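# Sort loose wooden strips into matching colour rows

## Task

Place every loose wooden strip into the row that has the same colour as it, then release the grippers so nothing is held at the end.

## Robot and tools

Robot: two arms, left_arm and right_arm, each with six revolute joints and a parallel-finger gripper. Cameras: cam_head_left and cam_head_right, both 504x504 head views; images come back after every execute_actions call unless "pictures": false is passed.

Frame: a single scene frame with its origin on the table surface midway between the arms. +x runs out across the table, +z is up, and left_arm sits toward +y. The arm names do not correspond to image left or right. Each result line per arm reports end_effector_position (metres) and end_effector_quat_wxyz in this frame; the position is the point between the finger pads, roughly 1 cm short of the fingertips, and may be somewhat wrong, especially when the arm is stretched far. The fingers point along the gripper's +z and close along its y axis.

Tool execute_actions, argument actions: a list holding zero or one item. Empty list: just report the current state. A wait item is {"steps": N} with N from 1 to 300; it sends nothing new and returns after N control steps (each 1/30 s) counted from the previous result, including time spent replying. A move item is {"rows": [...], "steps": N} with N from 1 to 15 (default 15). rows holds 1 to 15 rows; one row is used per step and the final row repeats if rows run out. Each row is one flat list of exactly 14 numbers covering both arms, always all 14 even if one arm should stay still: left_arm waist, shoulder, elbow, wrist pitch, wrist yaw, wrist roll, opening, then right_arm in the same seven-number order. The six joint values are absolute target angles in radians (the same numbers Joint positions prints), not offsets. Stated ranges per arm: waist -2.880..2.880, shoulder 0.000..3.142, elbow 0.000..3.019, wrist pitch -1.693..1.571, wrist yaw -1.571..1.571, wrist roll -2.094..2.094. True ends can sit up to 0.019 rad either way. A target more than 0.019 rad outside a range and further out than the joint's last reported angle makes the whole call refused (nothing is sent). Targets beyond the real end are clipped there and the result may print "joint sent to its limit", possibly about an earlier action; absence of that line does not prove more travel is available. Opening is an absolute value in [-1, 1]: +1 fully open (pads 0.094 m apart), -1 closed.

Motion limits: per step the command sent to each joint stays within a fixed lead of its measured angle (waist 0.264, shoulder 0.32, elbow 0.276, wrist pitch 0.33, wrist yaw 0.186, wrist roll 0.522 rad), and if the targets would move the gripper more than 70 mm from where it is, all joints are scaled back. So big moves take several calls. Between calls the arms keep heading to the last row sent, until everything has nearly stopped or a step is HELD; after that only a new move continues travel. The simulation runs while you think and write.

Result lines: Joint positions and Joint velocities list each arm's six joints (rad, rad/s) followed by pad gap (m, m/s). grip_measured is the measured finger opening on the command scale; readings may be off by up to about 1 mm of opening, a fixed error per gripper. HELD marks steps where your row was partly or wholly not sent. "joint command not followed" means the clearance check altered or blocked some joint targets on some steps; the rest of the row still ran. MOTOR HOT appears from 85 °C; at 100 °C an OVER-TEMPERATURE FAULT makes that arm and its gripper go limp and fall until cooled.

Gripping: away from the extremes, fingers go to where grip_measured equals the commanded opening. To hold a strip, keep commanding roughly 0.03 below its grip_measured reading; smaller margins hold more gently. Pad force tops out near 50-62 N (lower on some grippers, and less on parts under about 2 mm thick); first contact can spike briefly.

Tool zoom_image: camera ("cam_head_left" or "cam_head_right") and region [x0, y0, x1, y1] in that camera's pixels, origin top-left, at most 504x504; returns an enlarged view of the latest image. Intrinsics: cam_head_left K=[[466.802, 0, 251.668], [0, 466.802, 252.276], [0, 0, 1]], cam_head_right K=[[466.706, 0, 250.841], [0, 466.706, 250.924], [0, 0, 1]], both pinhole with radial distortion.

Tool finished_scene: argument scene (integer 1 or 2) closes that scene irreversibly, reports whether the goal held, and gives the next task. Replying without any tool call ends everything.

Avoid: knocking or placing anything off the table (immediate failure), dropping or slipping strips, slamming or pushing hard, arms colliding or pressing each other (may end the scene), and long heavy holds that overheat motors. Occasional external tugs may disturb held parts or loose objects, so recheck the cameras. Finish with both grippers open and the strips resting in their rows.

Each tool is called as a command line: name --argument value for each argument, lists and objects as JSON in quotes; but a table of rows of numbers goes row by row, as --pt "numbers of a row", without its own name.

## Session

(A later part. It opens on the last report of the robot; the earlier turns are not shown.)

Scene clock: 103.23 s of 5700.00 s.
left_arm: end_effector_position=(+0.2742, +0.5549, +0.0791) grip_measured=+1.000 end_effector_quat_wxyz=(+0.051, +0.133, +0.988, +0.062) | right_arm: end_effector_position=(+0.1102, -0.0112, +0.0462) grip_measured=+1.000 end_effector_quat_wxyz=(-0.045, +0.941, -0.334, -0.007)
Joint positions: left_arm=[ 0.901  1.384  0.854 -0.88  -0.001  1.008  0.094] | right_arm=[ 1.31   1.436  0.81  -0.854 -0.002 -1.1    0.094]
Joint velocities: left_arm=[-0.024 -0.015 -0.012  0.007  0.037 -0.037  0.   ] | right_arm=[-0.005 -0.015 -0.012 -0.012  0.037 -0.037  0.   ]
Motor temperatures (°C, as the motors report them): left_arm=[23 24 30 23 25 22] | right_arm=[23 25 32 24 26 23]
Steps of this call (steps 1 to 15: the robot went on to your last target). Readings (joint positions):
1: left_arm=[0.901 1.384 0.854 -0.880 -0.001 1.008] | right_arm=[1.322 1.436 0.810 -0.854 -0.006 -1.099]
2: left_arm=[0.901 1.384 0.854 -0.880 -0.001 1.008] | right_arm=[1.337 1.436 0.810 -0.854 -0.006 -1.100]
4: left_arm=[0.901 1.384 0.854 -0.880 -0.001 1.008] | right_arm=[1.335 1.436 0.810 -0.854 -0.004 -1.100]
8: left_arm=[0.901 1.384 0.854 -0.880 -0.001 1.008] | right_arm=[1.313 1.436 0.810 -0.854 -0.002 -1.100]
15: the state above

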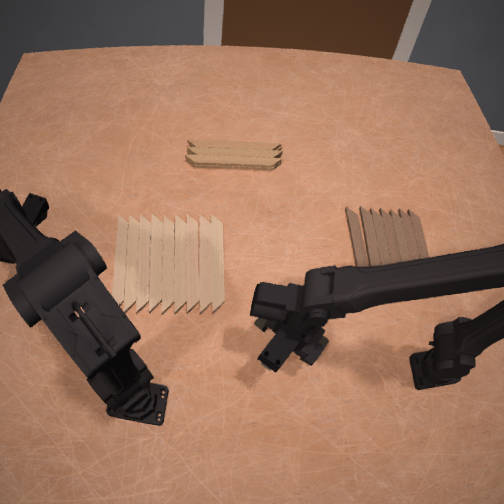

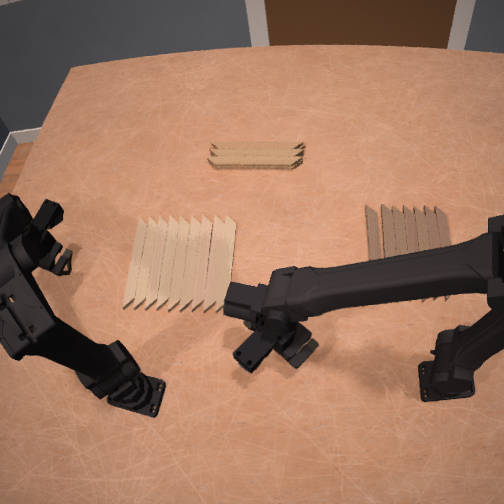

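A small gap remains at the far end; one more push.

execute_actions --actions '[{"rows":[[0.9,1.4,0.865,-0.87,0,1.02,1,0.56,1.522,0.81,-0.85,0,-1.06,1]]}]' --pictures false

execute_actions --actions '[{"steps":15}]' --pictures false

execute_actions --actions '[{"rows":[[0.9,1.4,0.865,-0.87,0,1.02,1,0.48,1.522,0.81,-0.85,0,-1.06,1]]}]' --pictures false

execute_actions --actions '[{"rows":[[0.9,1.4,0.865,-0.87,0,1.02,1,0.42,1.522,0.81,-0.85,0,-1.07,1]]}]'

execute_actions --actions '[{"rows":[[0.9,1.4,0.865,-0.87,0,1.02,1,1.3,1.42,0.81,-0.85,0,-1.07,1]]}]'

Scene clock: 109.00 s of 5700.00 s.
left_arm: end_effector_position=(+0.2742, +0.5549, +0.0791) grip_measured=+1.000 end_effector_quat_wxyz=(+0.051, +0.133, +0.988, +0.062) | right_arm: end_effector_position=(+0.3368, -0.1771, +0.0173) grip_measured=+1.000 end_effector_quat_wxyz=(-0.003, +0.734, -0.679, +0.004)
Joint positions: left_arm=[ 0.901  1.384  0.854 -0.88  -0.001  1.008  0.094] | right_arm=[ 0.526  1.52   0.81  -0.853  0.006 -1.072  0.094]
Joint velocities: left_arm=[ 0.005 -0.005 -0.027 -0.007  0.007 -0.007  0.   ] | right_arm=[-0.415  0.005  0.007  0.012 -0.051  0.081  0.   ]
Motor temperatures (°C, as the motors report them): left_arm=[23 24 30 23 25 22] | right_arm=[23 25 32 24 26 23]
Steps of this call (steps 1 to 15: the robot went on to your last target; steps 16 to 90: nothing new was sent; then 2.27 s passed at rest; steps 91 to 105: all 15 steps of this action). Readings (joint positions):
91: left_arm=[0.901 1.384 0.854 -0.880 -0.001 1.008] | right_arm=[1.297 1.439 0.810 -0.854 -0.007 -1.099]
92: left_arm=[0.901 1.384 0.854 -0.880 -0.001 1.008] | right_arm=[1.267 1.445 0.810 -0.853 -0.009 -1.097]
94: left_arm=[0.901 1.384 0.854 -0.880 -0.001 1.008] | right_arm=[1.167 1.467 0.810 -0.853 -0.009 -1.092]
98: left_arm=[0.901 1.384 0.854 -0.880 -0.001 1.008] | right_arm=[0.913 1.509 0.810 -0.853 -0.005 -1.084]
105: the state above

Scene clock: 109.50 s of 5700.00 s.
left_arm: end_effector_position=(+0.2742, +0.5549, +0.0791) grip_measured=+1.000 end_effector_quat_wxyz=(+0.051, +0.133, +0.988, +0.062) | right_arm: end_effector_position=(+0.3315, -0.1692, +0.0173) grip_measured=+1.000 end_effector_quat_wxyz=(-0.004, +0.741, -0.671, +0.002)
Joint positions: left_arm=[ 0.901  1.384  0.854 -0.88  -0.001  1.008  0.094] | right_arm=[ 0.55   1.52   0.81  -0.853  0.002 -1.071  0.094]
Joint velocities: left_arm=[-0.015  0.005 -0.042 -0.012 -0.007  0.007  0.   ] | right_arm=[ 0.015 -0.015  0.002 -0.027  0.007 -0.022  0.   ]
Motor temperatures (°C, as the motors report them): left_arm=[23 24 30 23 25 22] | right_arm=[23 25 32 24 26 23]
Steps of this call (steps 1 to 15: the robot went on to your last target). Readings (joint positions):
1: left_arm=[0.901 1.384 0.854 -0.880 -0.001 1.008] | right_arm=[0.520 1.520 0.810 -0.853 0.006 -1.071]
2: left_arm=[0.901 1.384 0.854 -0.880 -0.001 1.008] | right_arm=[0.522 1.520 0.810 -0.853 0.005 -1.071]
4: left_arm=[0.901 1.384 0.854 -0.880 -0.001 1.008] | right_arm=[0.534 1.520 0.810 -0.853 0.003 -1.071]
8: left_arm=[0.901 1.384 0.854 -0.880 -0.001 1.008] | right_arm=[0.550 1.520 0.810 -0.853 0.002 -1.071]
15: the state above

Scene clock: 110.00 s of 5700.00 s.
left_arm: end_effector_position=(+0.2742, +0.5549, +0.0791) grip_measured=+1.000 end_effector_quat_wxyz=(+0.051, +0.133, +0.988, +0.062) | right_arm: end_effector_position=(+0.3442, -0.1893, +0.0173) grip_measured=+1.000 end_effector_quat_wxyz=(-0.004, +0.719, -0.696, +0.001)
Joint positions: left_arm=[ 0.901  1.384  0.854 -0.88  -0.001  1.008  0.094] | right_arm=[ 0.484  1.52   0.81  -0.853 -0.001 -1.071  0.094]
Joint velocities: left_arm=[-0.024  0.015 -0.017 -0.002 -0.007 -0.037  0.   ] | right_arm=[-0.015  0.015  0.002 -0.002 -0.037  0.007  0.   ]
Motor temperatures (°C, as the motors report them): left_arm=[23 24 30 23 25 22] | right_arm=[23 25 31 24 26 23]
Steps of this call (steps 1 to 15: all 15 steps of this action). Readings (joint positions):
1: left_arm=[0.901 1.384 0.854 -0.880 -0.001 1.008] | right_arm=[0.547 1.520 0.810 -0.853 0.000 -1.071]
2: left_arm=[0.901 1.384 0.854 -0.880 -0.001 1.008] | right_arm=[0.537 1.520 0.810 -0.853 -0.001 -1.071]
4: left_arm=[0.901 1.384 0.854 -0.880 -0.001 1.008] | right_arm=[0.511 1.520 0.810 -0.853 -0.001 -1.071]
8: left_arm=[0.901 1.384 0.854 -0.880 -0.001 1.008] | right_arm=[0.484 1.520 0.810 -0.853 -0.001 -1.071]
15: the state above

Scene clock: 110.50 s of 5700.00 s.
left_arm: end_effector_position=(+0.2742, +0.5549, +0.0791) grip_measured=+1.000 end_effector_quat_wxyz=(+0.051, +0.133, +0.988, +0.062) | right_arm: end_effector_position=(+0.3544, -0.2077, +0.0173) grip_measured=+1.000 end_effector_quat_wxyz=(-0.004, +0.698, -0.716, +0.001)
Joint positions: left_arm=[ 0.901  1.384  0.854 -0.88  -0.001  1.008  0.094] | right_arm=[ 0.425  1.52   0.81  -0.853 -0.001 -1.071  0.094]
Joint velocities: left_arm=[-0.005  0.005 -0.002  0.017 -0.022 -0.022  0.   ] | right_arm=[-0.005  0.005 -0.007  0.007 -0.022  0.007  0.   ]
Motor temperatures (°C, as the motors report them): left_arm=[23 24 30 23 25 22] | right_arm=[23 25 31 24 26 23]
Steps of this call (steps 1 to 15: all 15 steps of this action). Readings (joint positions):
1: left_arm=[0.901 1.384 0.854 -0.880 -0.001 1.008] | right_arm=[0.480 1.520 0.810 -0.853 -0.001 -1.071]
2: left_arm=[0.901 1.384 0.854 -0.880 -0.001 1.008] | right_arm=[0.472 1.520 0.810 -0.853 -0.001 -1.071]
4: left_arm=[0.901 1.384 0.854 -0.880 -0.001 1.008] | right_arm=[0.448 1.520 0.810 -0.853 -0.001 -1.071]
8: left_arm=[0.901 1.384 0.854 -0.880 -0.001 1.008] | right_arm=[0.425 1.520 0.810 -0.853 -0.001 -1.071]
15: the state above

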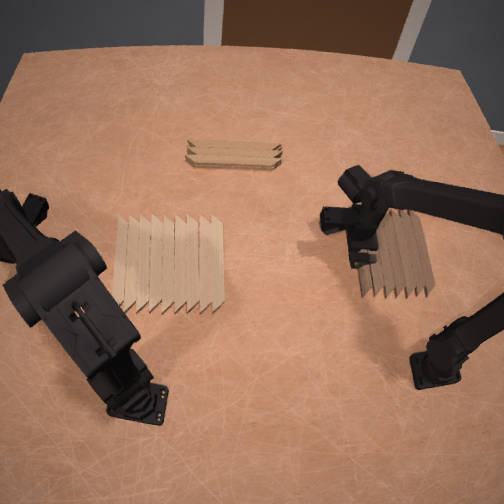

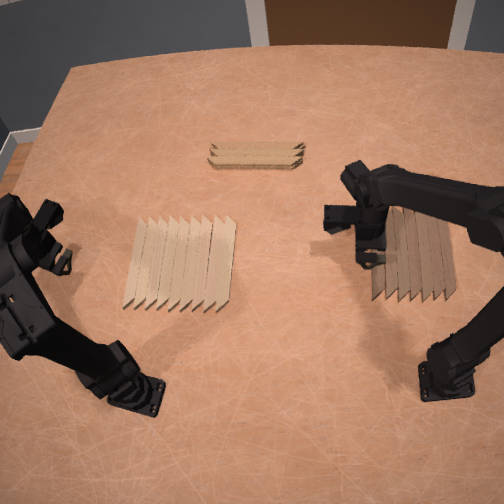

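Scene clock: 111.00 s of 5700.00 s.
left_arm: end_effector_position=(+0.2742, +0.5549, +0.0791) grip_measured=+1.000 end_effector_quat_wxyz=(+0.051, +0.133, +0.988, +0.062) | right_arm: end_effector_position=(+0.1215, -0.0144, +0.0455) grip_measured=+1.000 end_effector_quat_wxyz=(-0.044, +0.931, -0.363, -0.007)
Joint positions: left_arm=[ 0.901  1.384  0.854 -0.88  -0.001  1.008  0.094] | right_arm=[ 1.277  1.436  0.808 -0.852 -0.003 -1.07   0.094]
Joint velocities: left_arm=[-0.005  0.015 -0.027  0.012 -0.051 -0.007  0.   ] | right_arm=[ 1.363 -0.024  0.012 -0.007 -0.11   0.007  0.   ]
Motor temperatures (°C, as the motors report them): left_arm=[23 24 30 23 25 22] | right_arm=[23 25 31 24 26 23]
Steps of this call (steps 1 to 15: all 15 steps of this action). Readings (joint positions):
1: left_arm=[0.901 1.384 0.854 -0.880 -0.001 1.008] | right_arm=[0.438 1.516 0.809 -0.853 0.005 -1.070]
2: left_arm=[0.901 1.384 0.854 -0.880 -0.001 1.008] | right_arm=[0.466 1.509 0.808 -0.853 0.008 -1.070]
4: left_arm=[0.901 1.384 0.854 -0.880 -0.001 1.008] | right_arm=[0.565 1.487 0.808 -0.853 0.007 -1.070]
8: left_arm=[0.901 1.384 0.854 -0.880 -0.001 1.008] | right_arm=[0.818 1.446 0.808 -0.852 0.005 -1.070]
15: the state above

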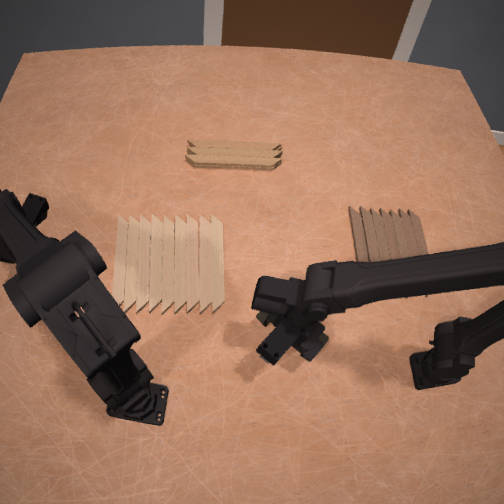

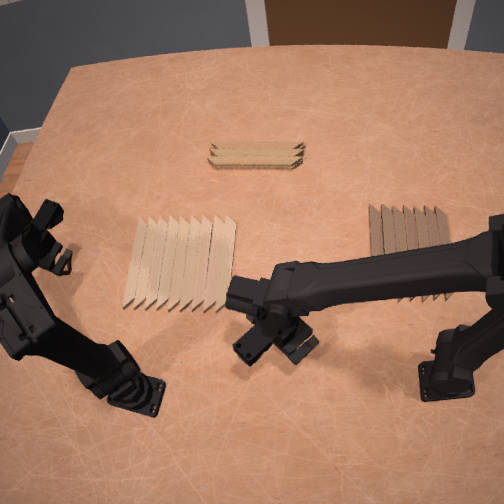

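finished_scene --scene 2

The scene is finished: the task was done.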